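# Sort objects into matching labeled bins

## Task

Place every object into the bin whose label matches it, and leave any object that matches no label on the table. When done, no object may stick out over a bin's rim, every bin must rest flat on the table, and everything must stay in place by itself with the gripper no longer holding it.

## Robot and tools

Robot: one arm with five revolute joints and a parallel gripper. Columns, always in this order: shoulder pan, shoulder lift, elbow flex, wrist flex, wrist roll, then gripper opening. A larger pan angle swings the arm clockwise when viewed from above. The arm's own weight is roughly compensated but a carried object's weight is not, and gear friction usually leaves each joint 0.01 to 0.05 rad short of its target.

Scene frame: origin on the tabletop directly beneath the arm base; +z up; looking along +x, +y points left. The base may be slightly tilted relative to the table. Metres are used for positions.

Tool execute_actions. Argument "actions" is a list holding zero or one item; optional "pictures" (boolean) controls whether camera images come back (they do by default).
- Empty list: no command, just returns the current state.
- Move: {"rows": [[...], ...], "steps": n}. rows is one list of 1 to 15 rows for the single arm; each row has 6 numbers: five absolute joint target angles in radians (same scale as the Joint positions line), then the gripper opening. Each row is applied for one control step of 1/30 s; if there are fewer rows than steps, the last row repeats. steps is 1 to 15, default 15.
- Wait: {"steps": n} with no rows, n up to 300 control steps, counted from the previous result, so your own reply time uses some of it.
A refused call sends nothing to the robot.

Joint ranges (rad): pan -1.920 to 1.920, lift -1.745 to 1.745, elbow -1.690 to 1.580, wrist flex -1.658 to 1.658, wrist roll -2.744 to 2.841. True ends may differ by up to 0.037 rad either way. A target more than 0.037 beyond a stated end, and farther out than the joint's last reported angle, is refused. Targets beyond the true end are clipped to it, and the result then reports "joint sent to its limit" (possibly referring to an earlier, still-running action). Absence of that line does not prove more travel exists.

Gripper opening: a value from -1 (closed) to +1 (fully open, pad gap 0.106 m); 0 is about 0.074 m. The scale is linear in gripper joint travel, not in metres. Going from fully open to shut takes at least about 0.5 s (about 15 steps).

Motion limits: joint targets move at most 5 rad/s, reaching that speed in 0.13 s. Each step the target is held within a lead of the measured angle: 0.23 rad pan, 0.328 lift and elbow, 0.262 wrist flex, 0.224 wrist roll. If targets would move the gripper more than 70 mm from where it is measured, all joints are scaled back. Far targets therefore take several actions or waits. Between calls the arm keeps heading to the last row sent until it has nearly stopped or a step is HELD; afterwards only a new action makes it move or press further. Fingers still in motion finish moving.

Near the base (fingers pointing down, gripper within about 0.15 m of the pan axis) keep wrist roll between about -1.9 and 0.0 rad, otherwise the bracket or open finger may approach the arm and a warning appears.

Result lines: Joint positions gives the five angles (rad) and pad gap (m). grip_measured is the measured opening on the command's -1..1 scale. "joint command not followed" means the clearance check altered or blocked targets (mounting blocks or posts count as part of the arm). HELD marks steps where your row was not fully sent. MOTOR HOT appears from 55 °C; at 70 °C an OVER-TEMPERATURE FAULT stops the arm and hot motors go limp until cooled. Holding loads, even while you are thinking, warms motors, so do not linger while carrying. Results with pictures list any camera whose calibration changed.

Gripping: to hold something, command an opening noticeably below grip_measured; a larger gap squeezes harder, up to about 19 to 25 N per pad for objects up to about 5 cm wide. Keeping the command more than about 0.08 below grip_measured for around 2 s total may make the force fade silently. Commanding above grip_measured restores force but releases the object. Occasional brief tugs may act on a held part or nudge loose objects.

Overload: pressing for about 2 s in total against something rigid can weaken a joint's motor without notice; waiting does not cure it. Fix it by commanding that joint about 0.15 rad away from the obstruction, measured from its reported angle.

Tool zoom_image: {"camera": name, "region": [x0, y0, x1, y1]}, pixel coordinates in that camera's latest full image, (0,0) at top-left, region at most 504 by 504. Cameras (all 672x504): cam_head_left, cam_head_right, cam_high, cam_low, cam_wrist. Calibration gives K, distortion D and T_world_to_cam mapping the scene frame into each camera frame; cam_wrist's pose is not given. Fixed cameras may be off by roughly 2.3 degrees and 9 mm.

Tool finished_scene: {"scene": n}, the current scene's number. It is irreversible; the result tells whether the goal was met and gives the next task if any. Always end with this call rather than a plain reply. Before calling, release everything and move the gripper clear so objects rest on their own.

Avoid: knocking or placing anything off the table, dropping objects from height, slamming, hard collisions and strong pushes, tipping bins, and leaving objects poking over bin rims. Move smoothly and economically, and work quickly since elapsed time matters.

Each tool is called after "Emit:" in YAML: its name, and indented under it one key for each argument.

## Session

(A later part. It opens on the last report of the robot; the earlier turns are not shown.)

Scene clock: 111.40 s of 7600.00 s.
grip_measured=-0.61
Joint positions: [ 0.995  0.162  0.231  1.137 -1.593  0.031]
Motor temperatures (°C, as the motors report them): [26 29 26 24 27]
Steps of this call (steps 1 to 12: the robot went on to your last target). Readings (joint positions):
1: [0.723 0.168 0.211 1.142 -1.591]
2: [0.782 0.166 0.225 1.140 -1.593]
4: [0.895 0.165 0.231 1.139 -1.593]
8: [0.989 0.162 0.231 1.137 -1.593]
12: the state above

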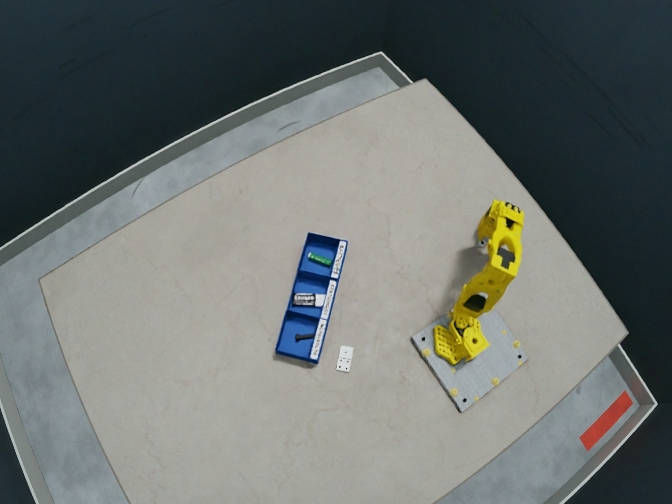

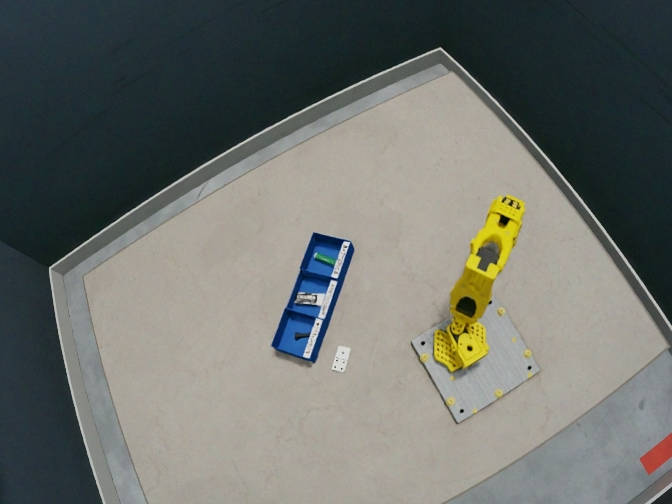

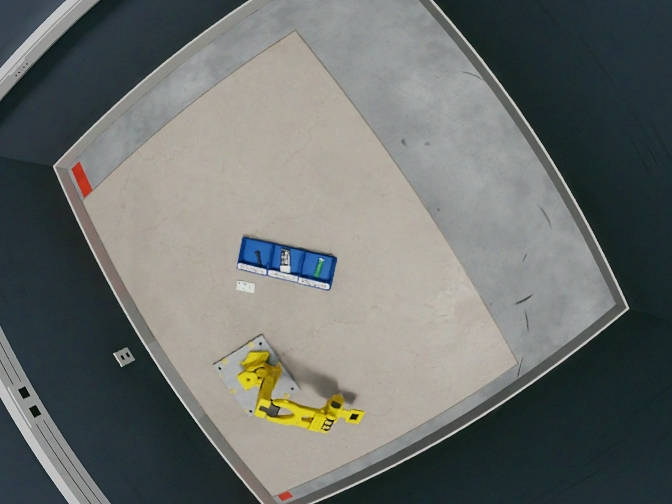

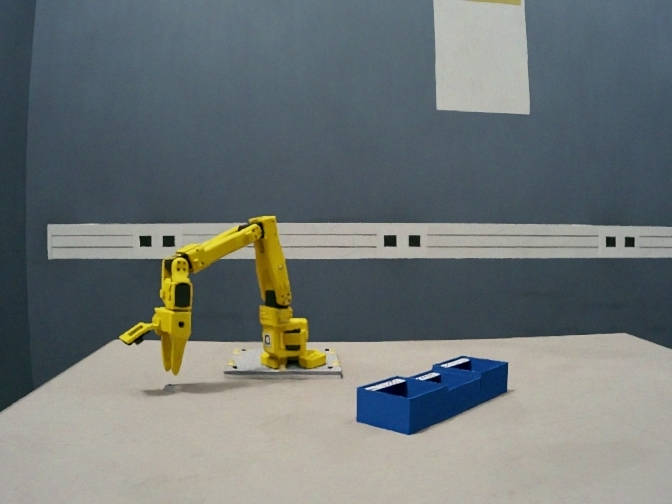

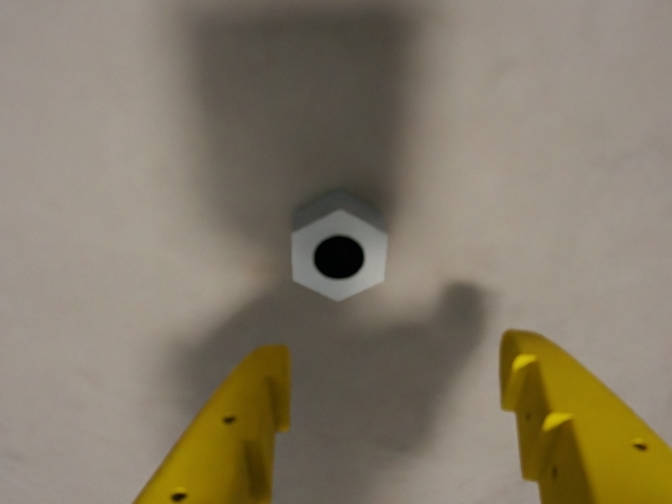

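Emit:
execute_actions:
  actions:
    - {"rows":[[0.965,0.18,0.25,1.1,-1.6,-0.6],[0.965,0.21,0.27,1.05,-1.6,-0.6],[0.965,0.24,0.28,1.01,-1.6,-0.6]],"steps":12}

Scene clock: 112.97 s of 7600.00 s.
grip_measured=-0.61
Joint positions: [ 0.97   0.225  0.262  1.019 -1.593  0.031]
Motor temperatures (°C, as the motors report them): [26 29 26 24 27]
Steps of this call (steps 1 to 30: the robot went on to your last target; steps 31 to 35: nothing new was sent; steps 36 to 47: all 12 steps of this action). Readings (joint positions):
36: [0.995 0.162 0.231 1.137 -1.593]
37: [0.992 0.165 0.233 1.128 -1.593]
39: [0.979 0.192 0.248 1.077 -1.593]
43: [0.970 0.225 0.262 1.024 -1.593]
47: the state above

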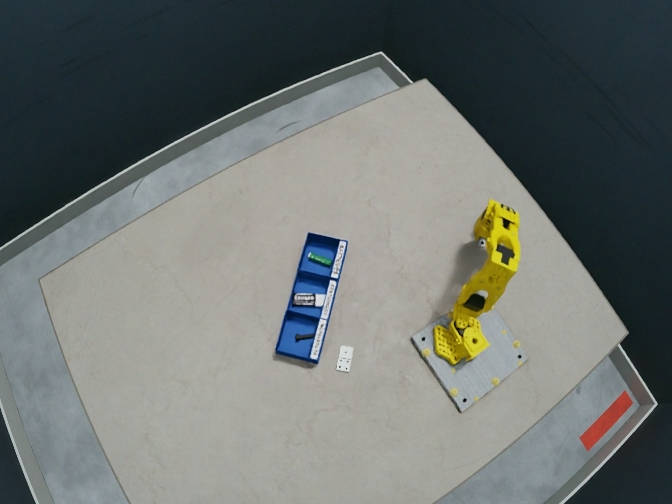

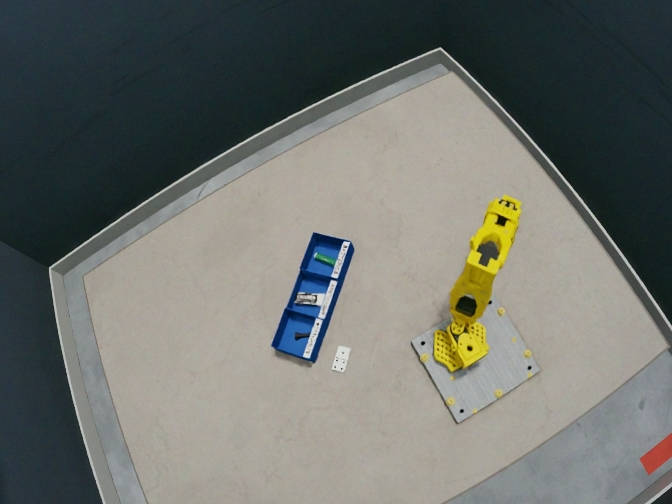

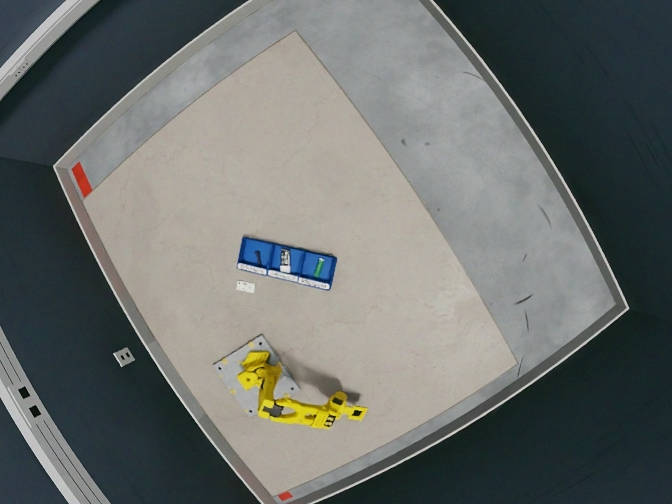

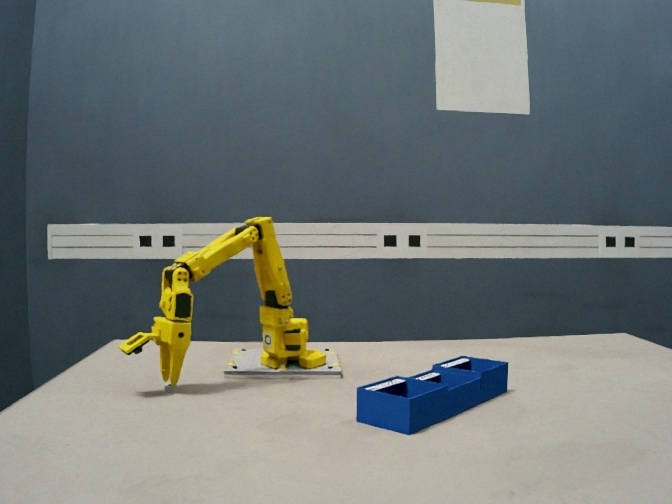

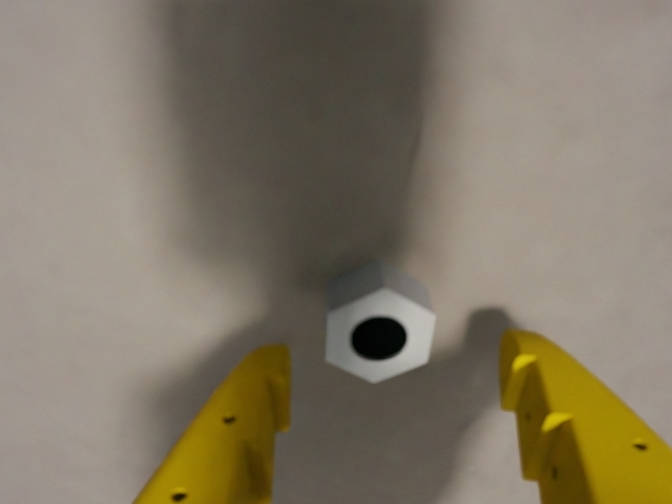

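Emit:
execute_actions:
  actions:
    - {"rows":[[0.965,0.26,0.28,0.99,-1.58,-0.62],[0.965,0.28,0.29,0.96,-1.56,-0.62],[0.965,0.295,0.295,0.94,-1.56,-0.62]],"steps":11}

Scene clock: 114.53 s of 7600.00 s.
grip_measured=-0.61
Joint positions: [ 0.97   0.266  0.274  0.953 -1.568  0.031]
Motor temperatures (°C, as the motors report them): [26 29 26 24 27]
Steps of this call (steps 1 to 15: the robot went on to your last target; steps 16 to 36: nothing new was sent; steps 37 to 47: all 11 steps of this action). Readings (joint positions):
37: [0.970 0.225 0.262 1.017 -1.593]
38: [0.970 0.232 0.264 1.010 -1.590]
40: [0.970 0.260 0.273 0.978 -1.576]
44: [0.970 0.266 0.274 0.955 -1.570]
47: the state above

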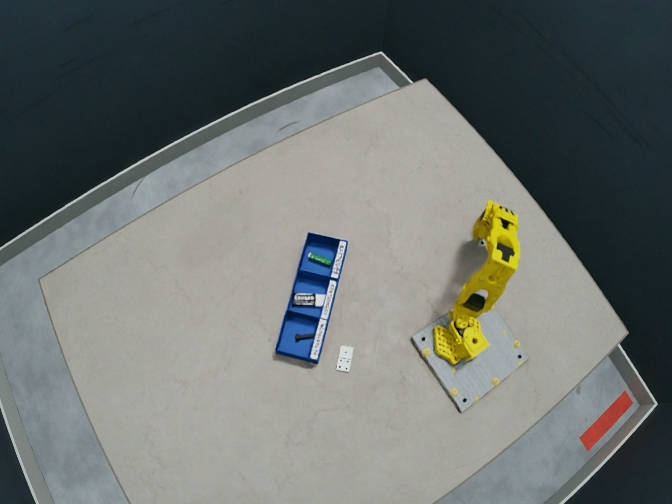

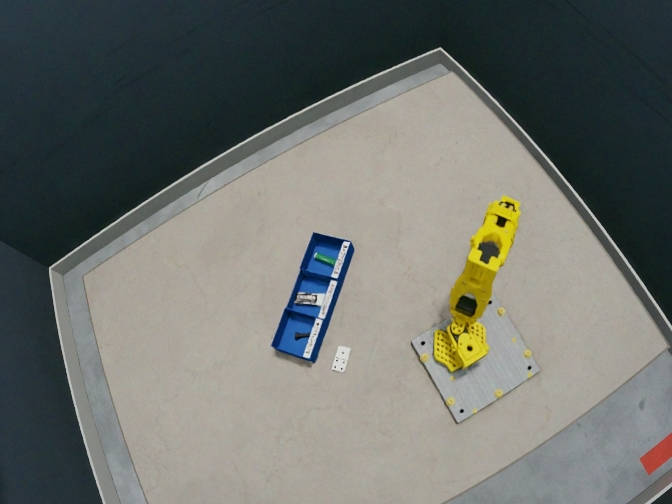

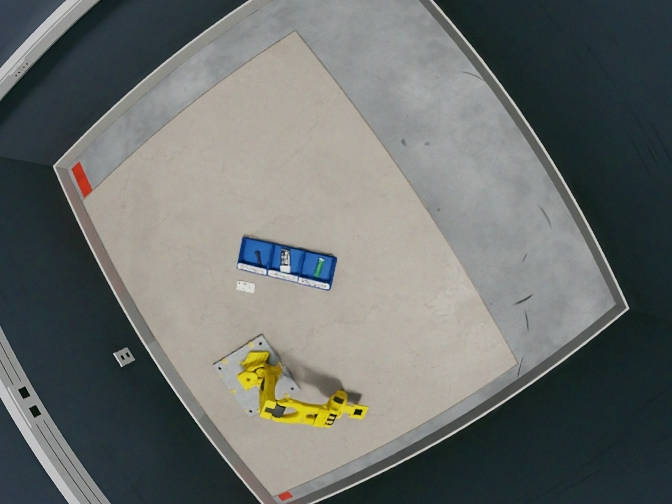

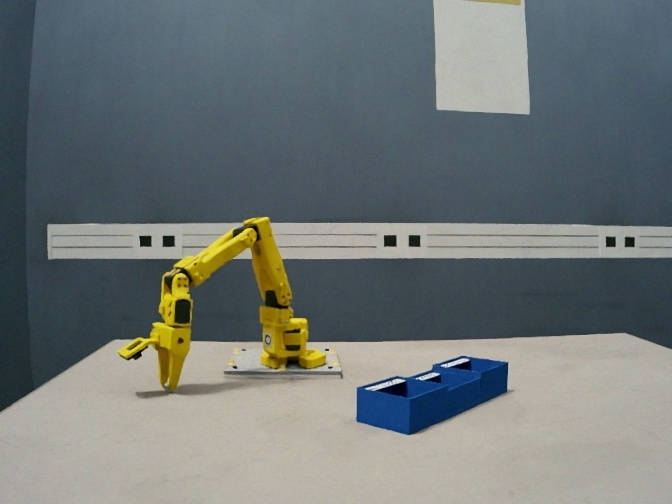

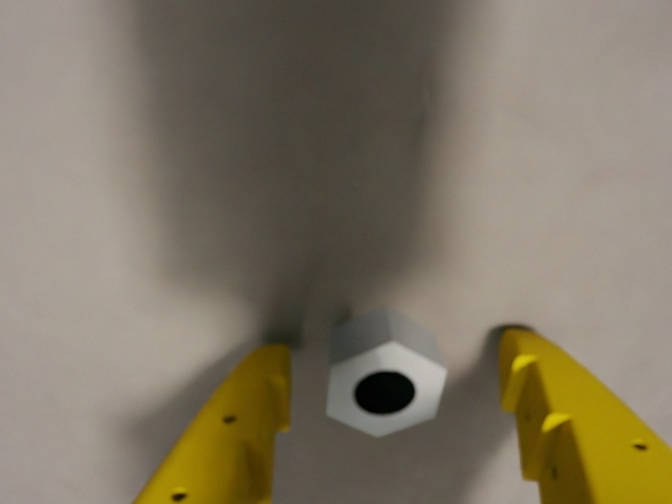

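Emit:
execute_actions:
  actions:
    - {"rows":[[0.965,0.27,0.275,0.95,-1.46,-0.62],[0.965,0.27,0.275,0.95,-1.46,-0.62],[0.965,0.27,0.275,0.95,-1.46,-0.62],[0.965,0.27,0.275,0.95,-1.46,-0.62],[0.965,0.27,0.275,0.95,-1.46,-0.72],[0.965,0.27,0.275,0.95,-1.46,-0.82],[0.965,0.27,0.275,0.95,-1.46,-0.91]],"steps":15}

Scene clock: 116.33 s of 7600.00 s.
grip_measured=-0.83
Joint positions: [ 0.97   0.266  0.274  0.951 -1.468  0.015]
Motor temperatures (°C, as the motors report them): [26 29 26 24 27]
Steps of this call (steps 1 to 15: the robot went on to your last target; steps 16 to 39: nothing new was sent; steps 40 to 54: all 15 steps of this action). Readings (joint positions):
40: [0.970 0.266 0.274 0.951 -1.567]
41: [0.970 0.266 0.274 0.951 -1.556]
43: [0.970 0.266 0.274 0.951 -1.508]
47: [0.970 0.266 0.274 0.951 -1.473]
54: the state above

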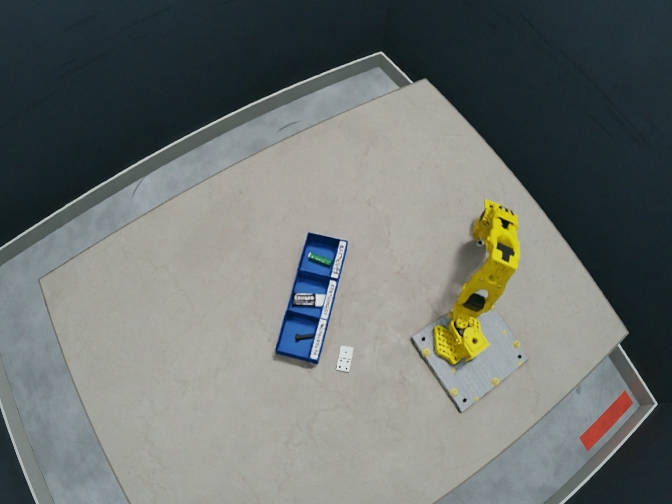

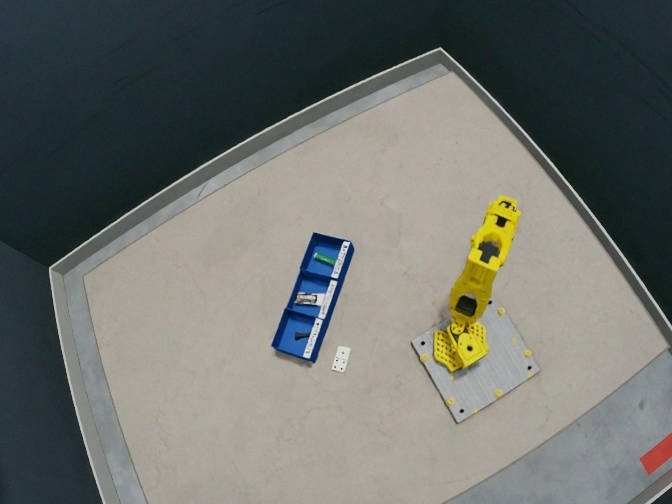

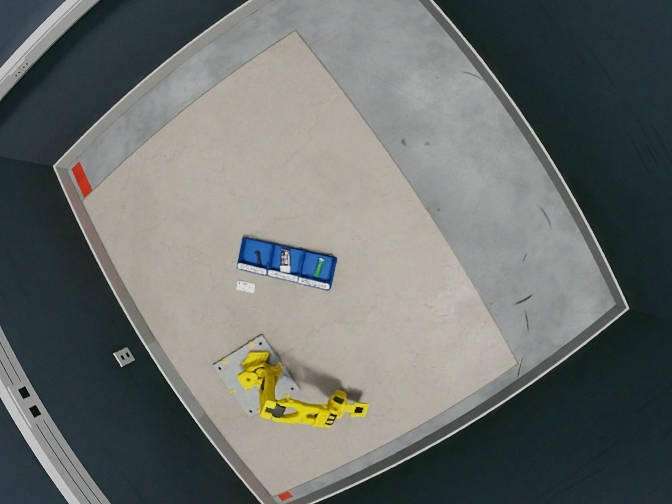

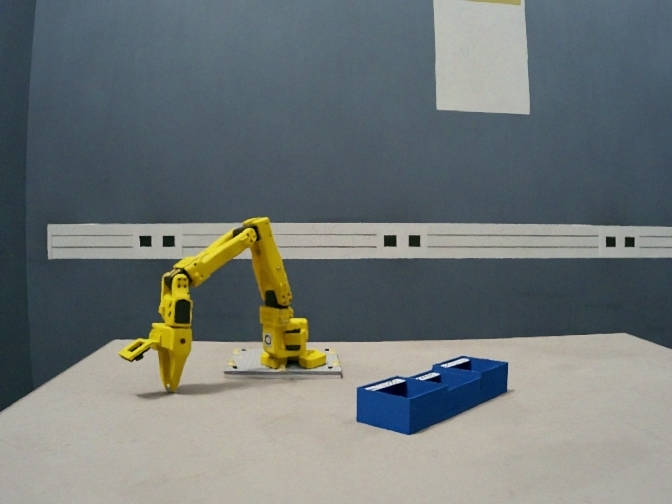

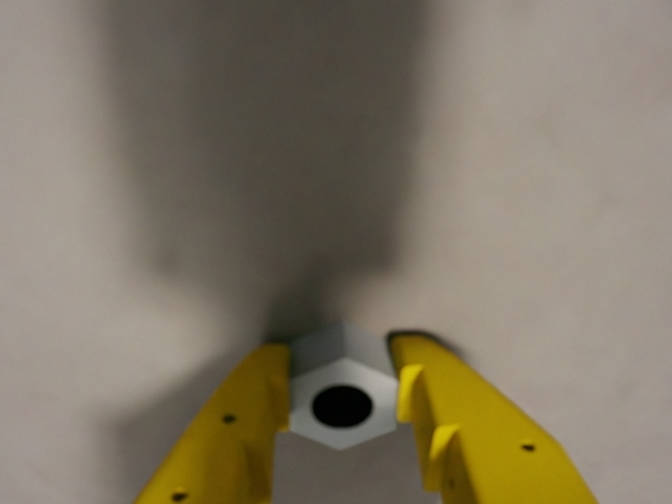

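Emit:
execute_actions:
  actions:
    - {"rows":[[0.965,0.26,0.2,1.03,-1.46,-0.89],[0.965,0.25,0.1,1.13,-1.5,-0.89],[0.965,0.25,-0.02,1.25,-1.5,-0.89],[0.965,0.25,-0.15,1.37,-1.5,-0.89],[0.965,0.26,-0.28,1.48,-1.5,-0.89],[0.965,0.28,-0.4,1.57,-1.5,-0.89],[0.965,0.3,-0.52,1.62,-1.5,-0.89],[0.965,0.33,-0.62,1.62,-1.5,-0.89],[0.965,0.36,-0.72,1.62,-1.5,-0.89]],"steps":15}
  pictures: false

Emit:
execute_actions:
  actions:
    - {"rows":[[0.7,0.38,-0.76,1.62,-1.5,-0.89],[0.4,0.4,-0.78,1.62,-1.5,-0.89],[-1.1,0.42,-0.8,1.6,-1.5,-0.89]],"steps":15}
  pictures: false

Emit:
execute_actions:
  actions:
    - {"rows":[[-1.1,0.45,-0.83,1.58,-1.5,-0.89],[-1.1,0.48,-0.86,1.55,-1.5,-0.89],[-1.1,0.52,-0.89,1.52,-1.5,-0.89],[-1.1,0.56,-0.92,1.49,-1.5,-0.89],[-1.1,0.6,-0.95,1.46,-1.5,-0.89],[-1.1,0.64,-0.97,1.43,-1.5,-0.89],[-1.1,0.68,-0.98,1.4,-1.5,-0.89],[-1.1,0.71,-0.98,1.37,-1.5,-0.89],[-1.1,0.74,-0.98,1.34,-1.5,-0.89],[-1.1,0.76,-0.98,1.32,-1.5,-0.89]],"steps":15}
  pictures: false

Emit:
execute_actions:
  actions:
    - {"steps":15}

Scene clock: 121.17 s of 7600.00 s.
grip_measured=-0.83
Joint positions: [ 0.97   0.344 -0.622  1.6   -1.491  0.015]
Motor temperatures (°C, as the motors report them): [26 29 26 24 27]
Steps of this call (steps 1 to 15: the robot went on to your last target; steps 16 to 90: nothing new was sent; then 1.33 s passed at rest; steps 91 to 105: all 15 steps of this action). Readings (joint positions):
91: [0.970 0.266 0.274 0.951 -1.468]
92: [0.970 0.266 0.270 0.959 -1.468]
94: [0.970 0.266 0.193 1.043 -1.479]
98: [0.970 0.275 -0.112 1.304 -1.491]
105: the state above

Scene clock: 121.67 s of 7600.00 s.
grip_measured=-0.83
Joint positions: [ 0.246  0.406 -0.781  1.608 -1.493  0.015]
Motor temperatures (°C, as the motors report them): [26 29 26 24 27]
Steps of this call (steps 1 to 15: all 15 steps of this action). Readings (joint positions):
1: [0.969 0.346 -0.661 1.606 -1.491]
2: [0.961 0.352 -0.692 1.610 -1.493]
4: [0.889 0.381 -0.746 1.610 -1.493]
8: [0.653 0.404 -0.778 1.608 -1.493]
15: the state above

Scene clock: 122.17 s of 7600.00 s.
grip_measured=-0.83
Joint positions: [-0.571  0.74  -0.954  1.336 -1.493  0.015]
Motor temperatures (°C, as the motors report them): [26 29 26 24 27]
Steps of this call (steps 1 to 15: all 15 steps of this action). Readings (joint positions):
1: [0.188 0.406 -0.783 1.608 -1.493]
2: [0.130 0.416 -0.792 1.600 -1.493]
4: [0.015 0.462 -0.833 1.565 -1.493]
8: [-0.205 0.596 -0.928 1.461 -1.493]
15: the state above

Scene clock: 122.67 s of 7600.00 s.
grip_measured=-0.83
Joint positions: [-1.098  0.743 -0.961  1.329 -1.493  0.015]
Motor temperatures (°C, as the motors report them): [26 29 26 24 27]
Steps of this call (steps 1 to 15: the robot went on to your last target). Readings (joint positions):
1: [-0.625 0.742 -0.956 1.333 -1.493]
2: [-0.679 0.742 -0.957 1.332 -1.493]
4: [-0.786 0.742 -0.959 1.330 -1.493]
8: [-0.999 0.743 -0.961 1.329 -1.493]
15: the state above

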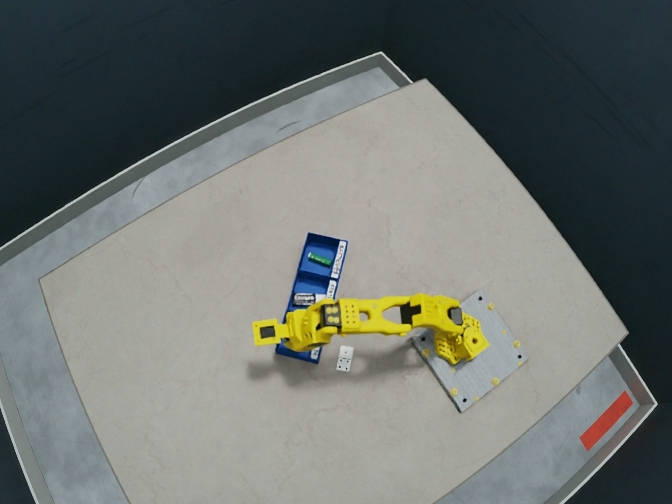

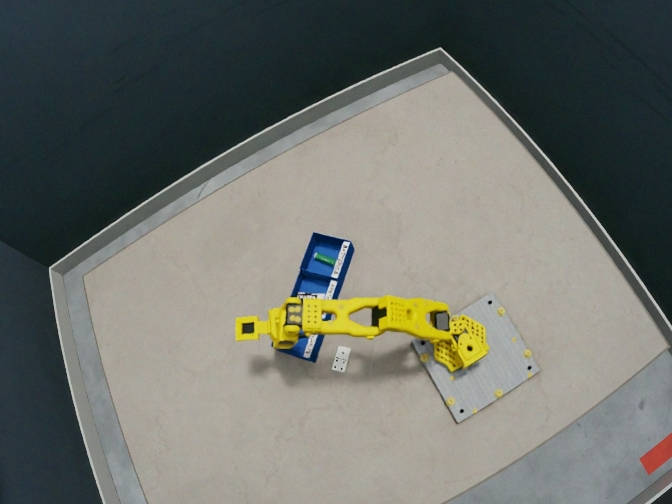

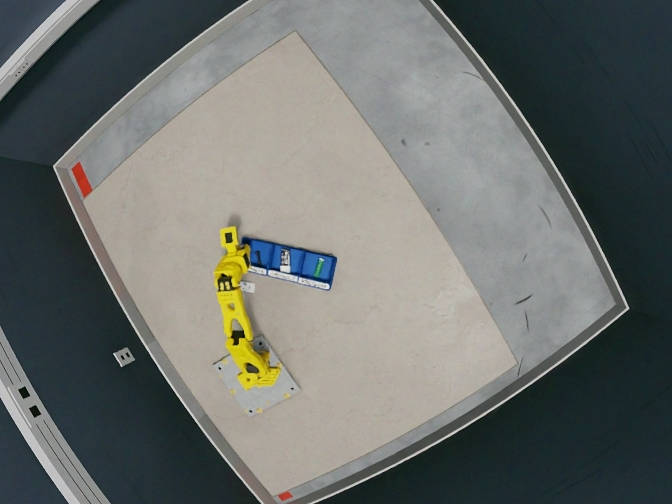

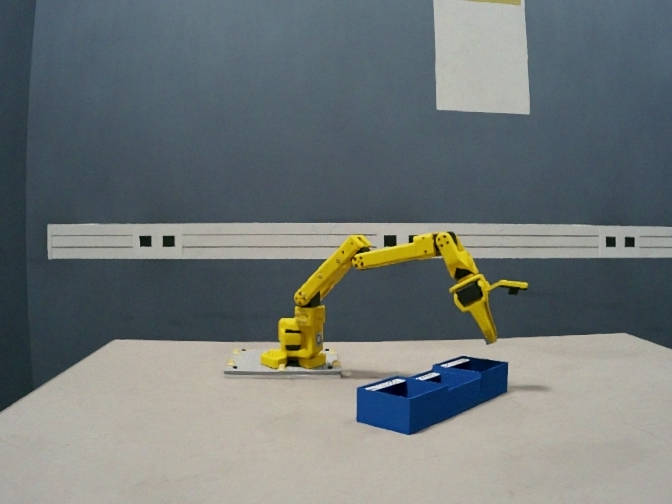

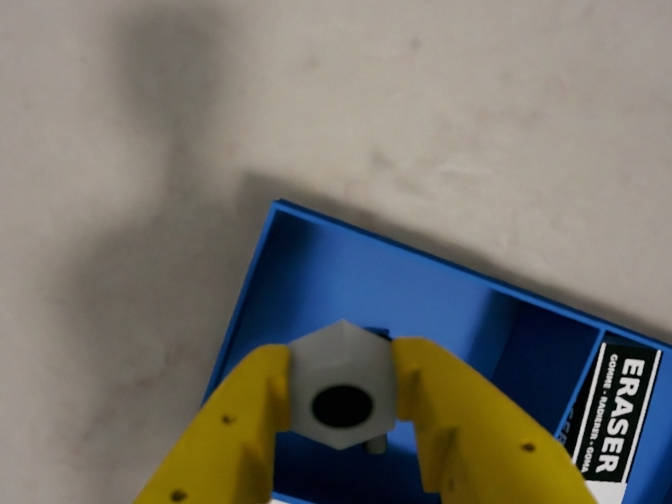

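Emit:
execute_actions:
  actions:
    - {"rows":[[-1.07,0.76,-0.98,1.33,-1.5,-0.89],[-1.07,0.76,-0.98,1.33,-1.5,-0.89],[-1.07,0.79,-0.98,1.33,-1.5,-0.89],[-1.07,0.82,-0.98,1.33,-1.5,-0.89],[-1.07,0.85,-0.98,1.33,-1.5,-0.89],[-1.07,0.88,-0.98,1.33,-1.5,-0.89],[-1.07,0.91,-0.98,1.33,-1.5,-0.89]],"steps":13}

Scene clock: 124.43 s of 7600.00 s.
grip_measured=-0.83
Joint positions: [-1.075  0.895 -0.967  1.329 -1.493  0.015]
Motor temperatures (°C, as the motors report them): [26 29 26 24 27]
Steps of this call (steps 1 to 15: the robot went on to your last target; steps 16 to 40: nothing new was sent; steps 41 to 53: all 13 steps of this action). Readings (joint positions):
41: [-1.098 0.743 -0.961 1.329 -1.493]
42: [-1.094 0.743 -0.961 1.329 -1.493]
44: [-1.084 0.752 -0.964 1.329 -1.493]
48: [-1.076 0.852 -0.967 1.329 -1.493]
53: the state above

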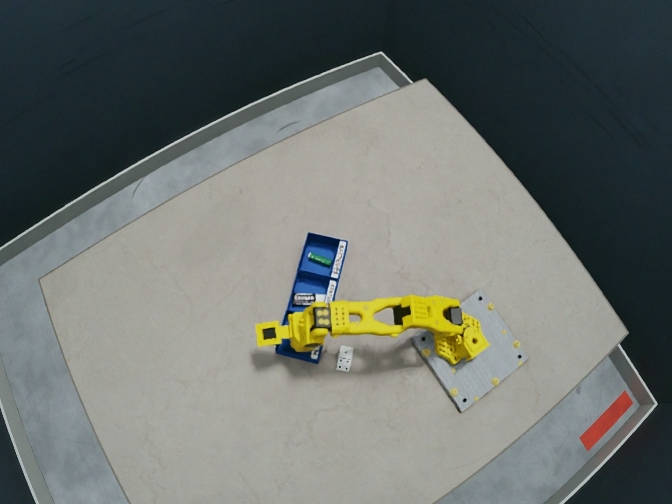

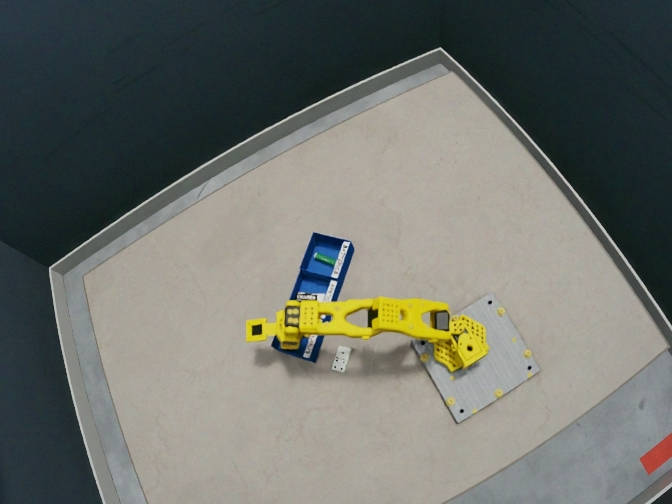

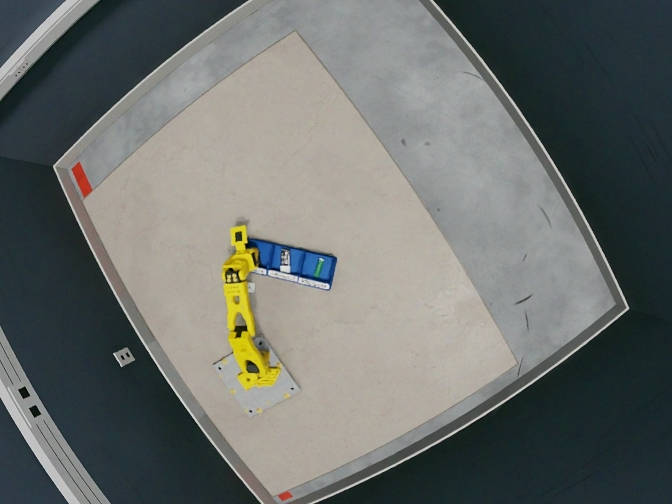

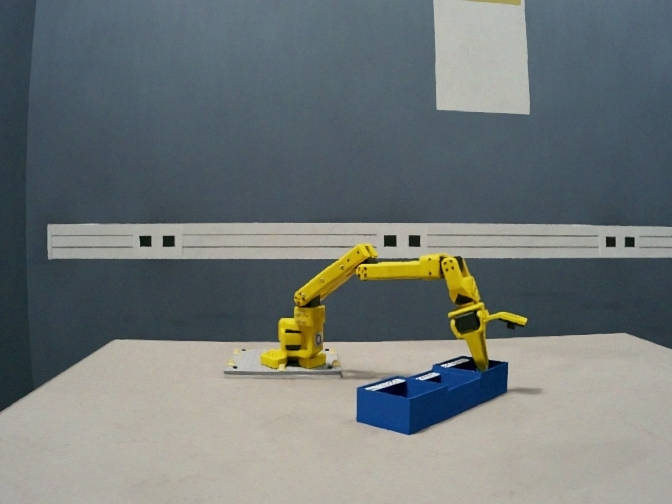

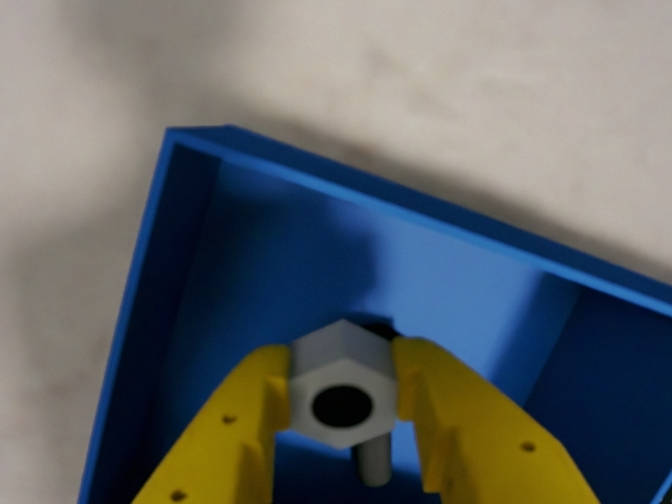

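Lower a bit, release, raise.

Emit:
execute_actions:
  actions:
    - {"rows":[[-1.08,0.93,-0.98,1.31,-1.5,-0.89],[-1.08,0.94,-0.98,1.3,-1.5,-0.89],[-1.08,0.94,-0.98,1.3,-1.5,-0.89],[-1.08,0.94,-0.98,1.3,-1.5,-0.89],[-1.08,0.94,-0.98,1.3,-1.5,-0.78],[-1.08,0.94,-0.98,1.3,-1.5,-0.72],[-1.08,0.94,-0.98,1.3,-1.5,-0.72],[-1.08,0.94,-0.98,1.3,-1.5,-0.72],[-1.08,0.94,-0.98,1.3,-1.5,-0.72],[-1.08,0.87,-0.98,1.34,-1.5,-0.72],[-1.08,0.8,-0.98,1.38,-1.5,-0.72],[-1.08,0.73,-0.97,1.42,-1.5,-0.72],[-1.08,0.66,-0.95,1.46,-1.5,-0.72],[-1.08,0.6,-0.93,1.5,-1.5,-0.72]],"steps":15}
  pictures: false

Emit:
execute_actions:
  actions:
    - {"steps":10}

Scene clock: 126.97 s of 7600.00 s.
grip_measured=-0.73
Joint positions: [-1.075  0.752 -0.957  1.429 -1.493  0.022]
Motor temperatures (°C, as the motors report them): [26 29 26 24 27]
Steps of this call (steps 1 to 15: the robot went on to your last target; steps 16 to 61: nothing new was sent; steps 62 to 76: all 15 steps of this action). Readings (joint positions):
62: [-1.075 0.895 -0.967 1.329 -1.493]
63: [-1.075 0.900 -0.967 1.326 -1.493]
65: [-1.075 0.915 -0.967 1.315 -1.493]
69: [-1.075 0.923 -0.967 1.309 -1.493]
76: the state above

Scene clock: 127.30 s of 7600.00 s.
grip_measured=-0.73
Joint positions: [-1.075  0.611 -0.951  1.491 -1.493  0.022]
Motor temperatures (°C, as the motors report them): [26 29 26 24 27]
Steps of this call (steps 1 to 10: the robot went on to your last target). Readings (joint positions):
1: [-1.075 0.696 -0.953 1.455 -1.493]
2: [-1.075 0.656 -0.953 1.471 -1.493]
4: [-1.075 0.617 -0.953 1.485 -1.493]
8: [-1.075 0.611 -0.951 1.491 -1.493]
10: the state above

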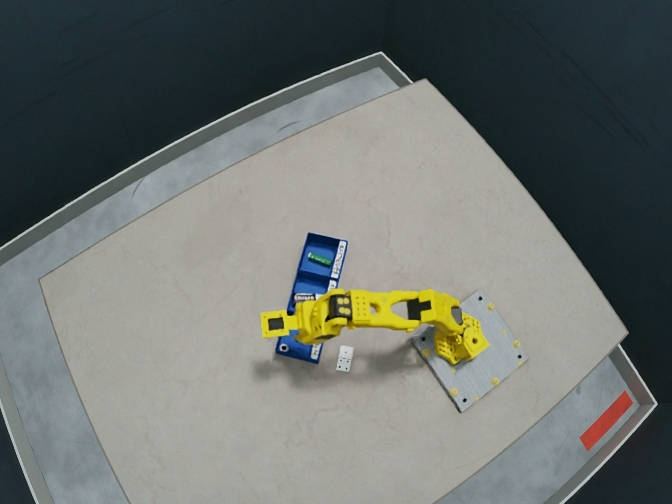

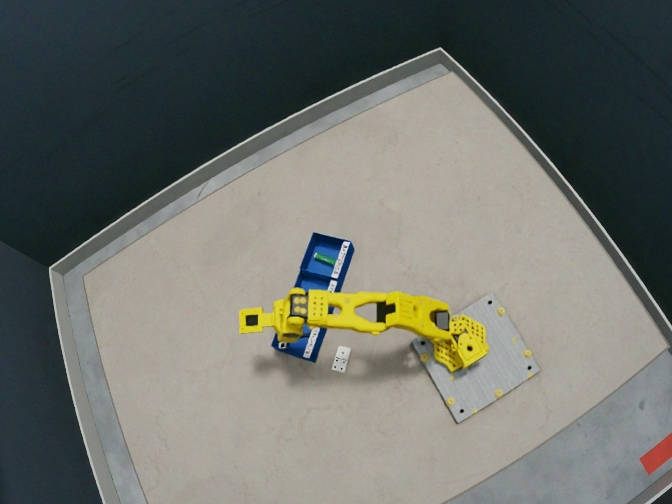

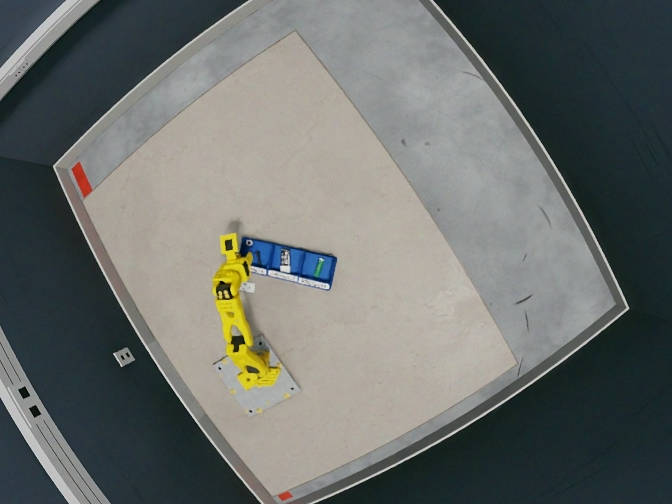

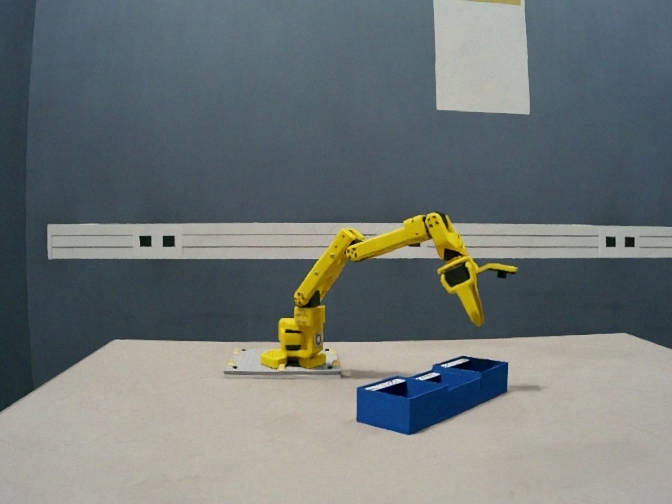

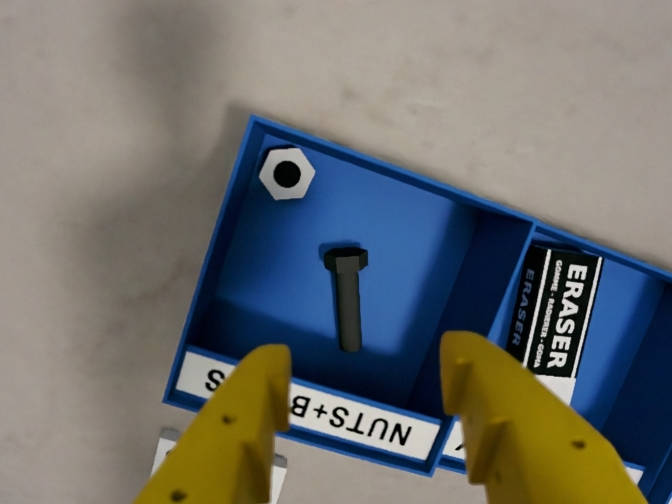

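Emit:
finished_scene:
  scene: 2

The scene is finished: the task was done.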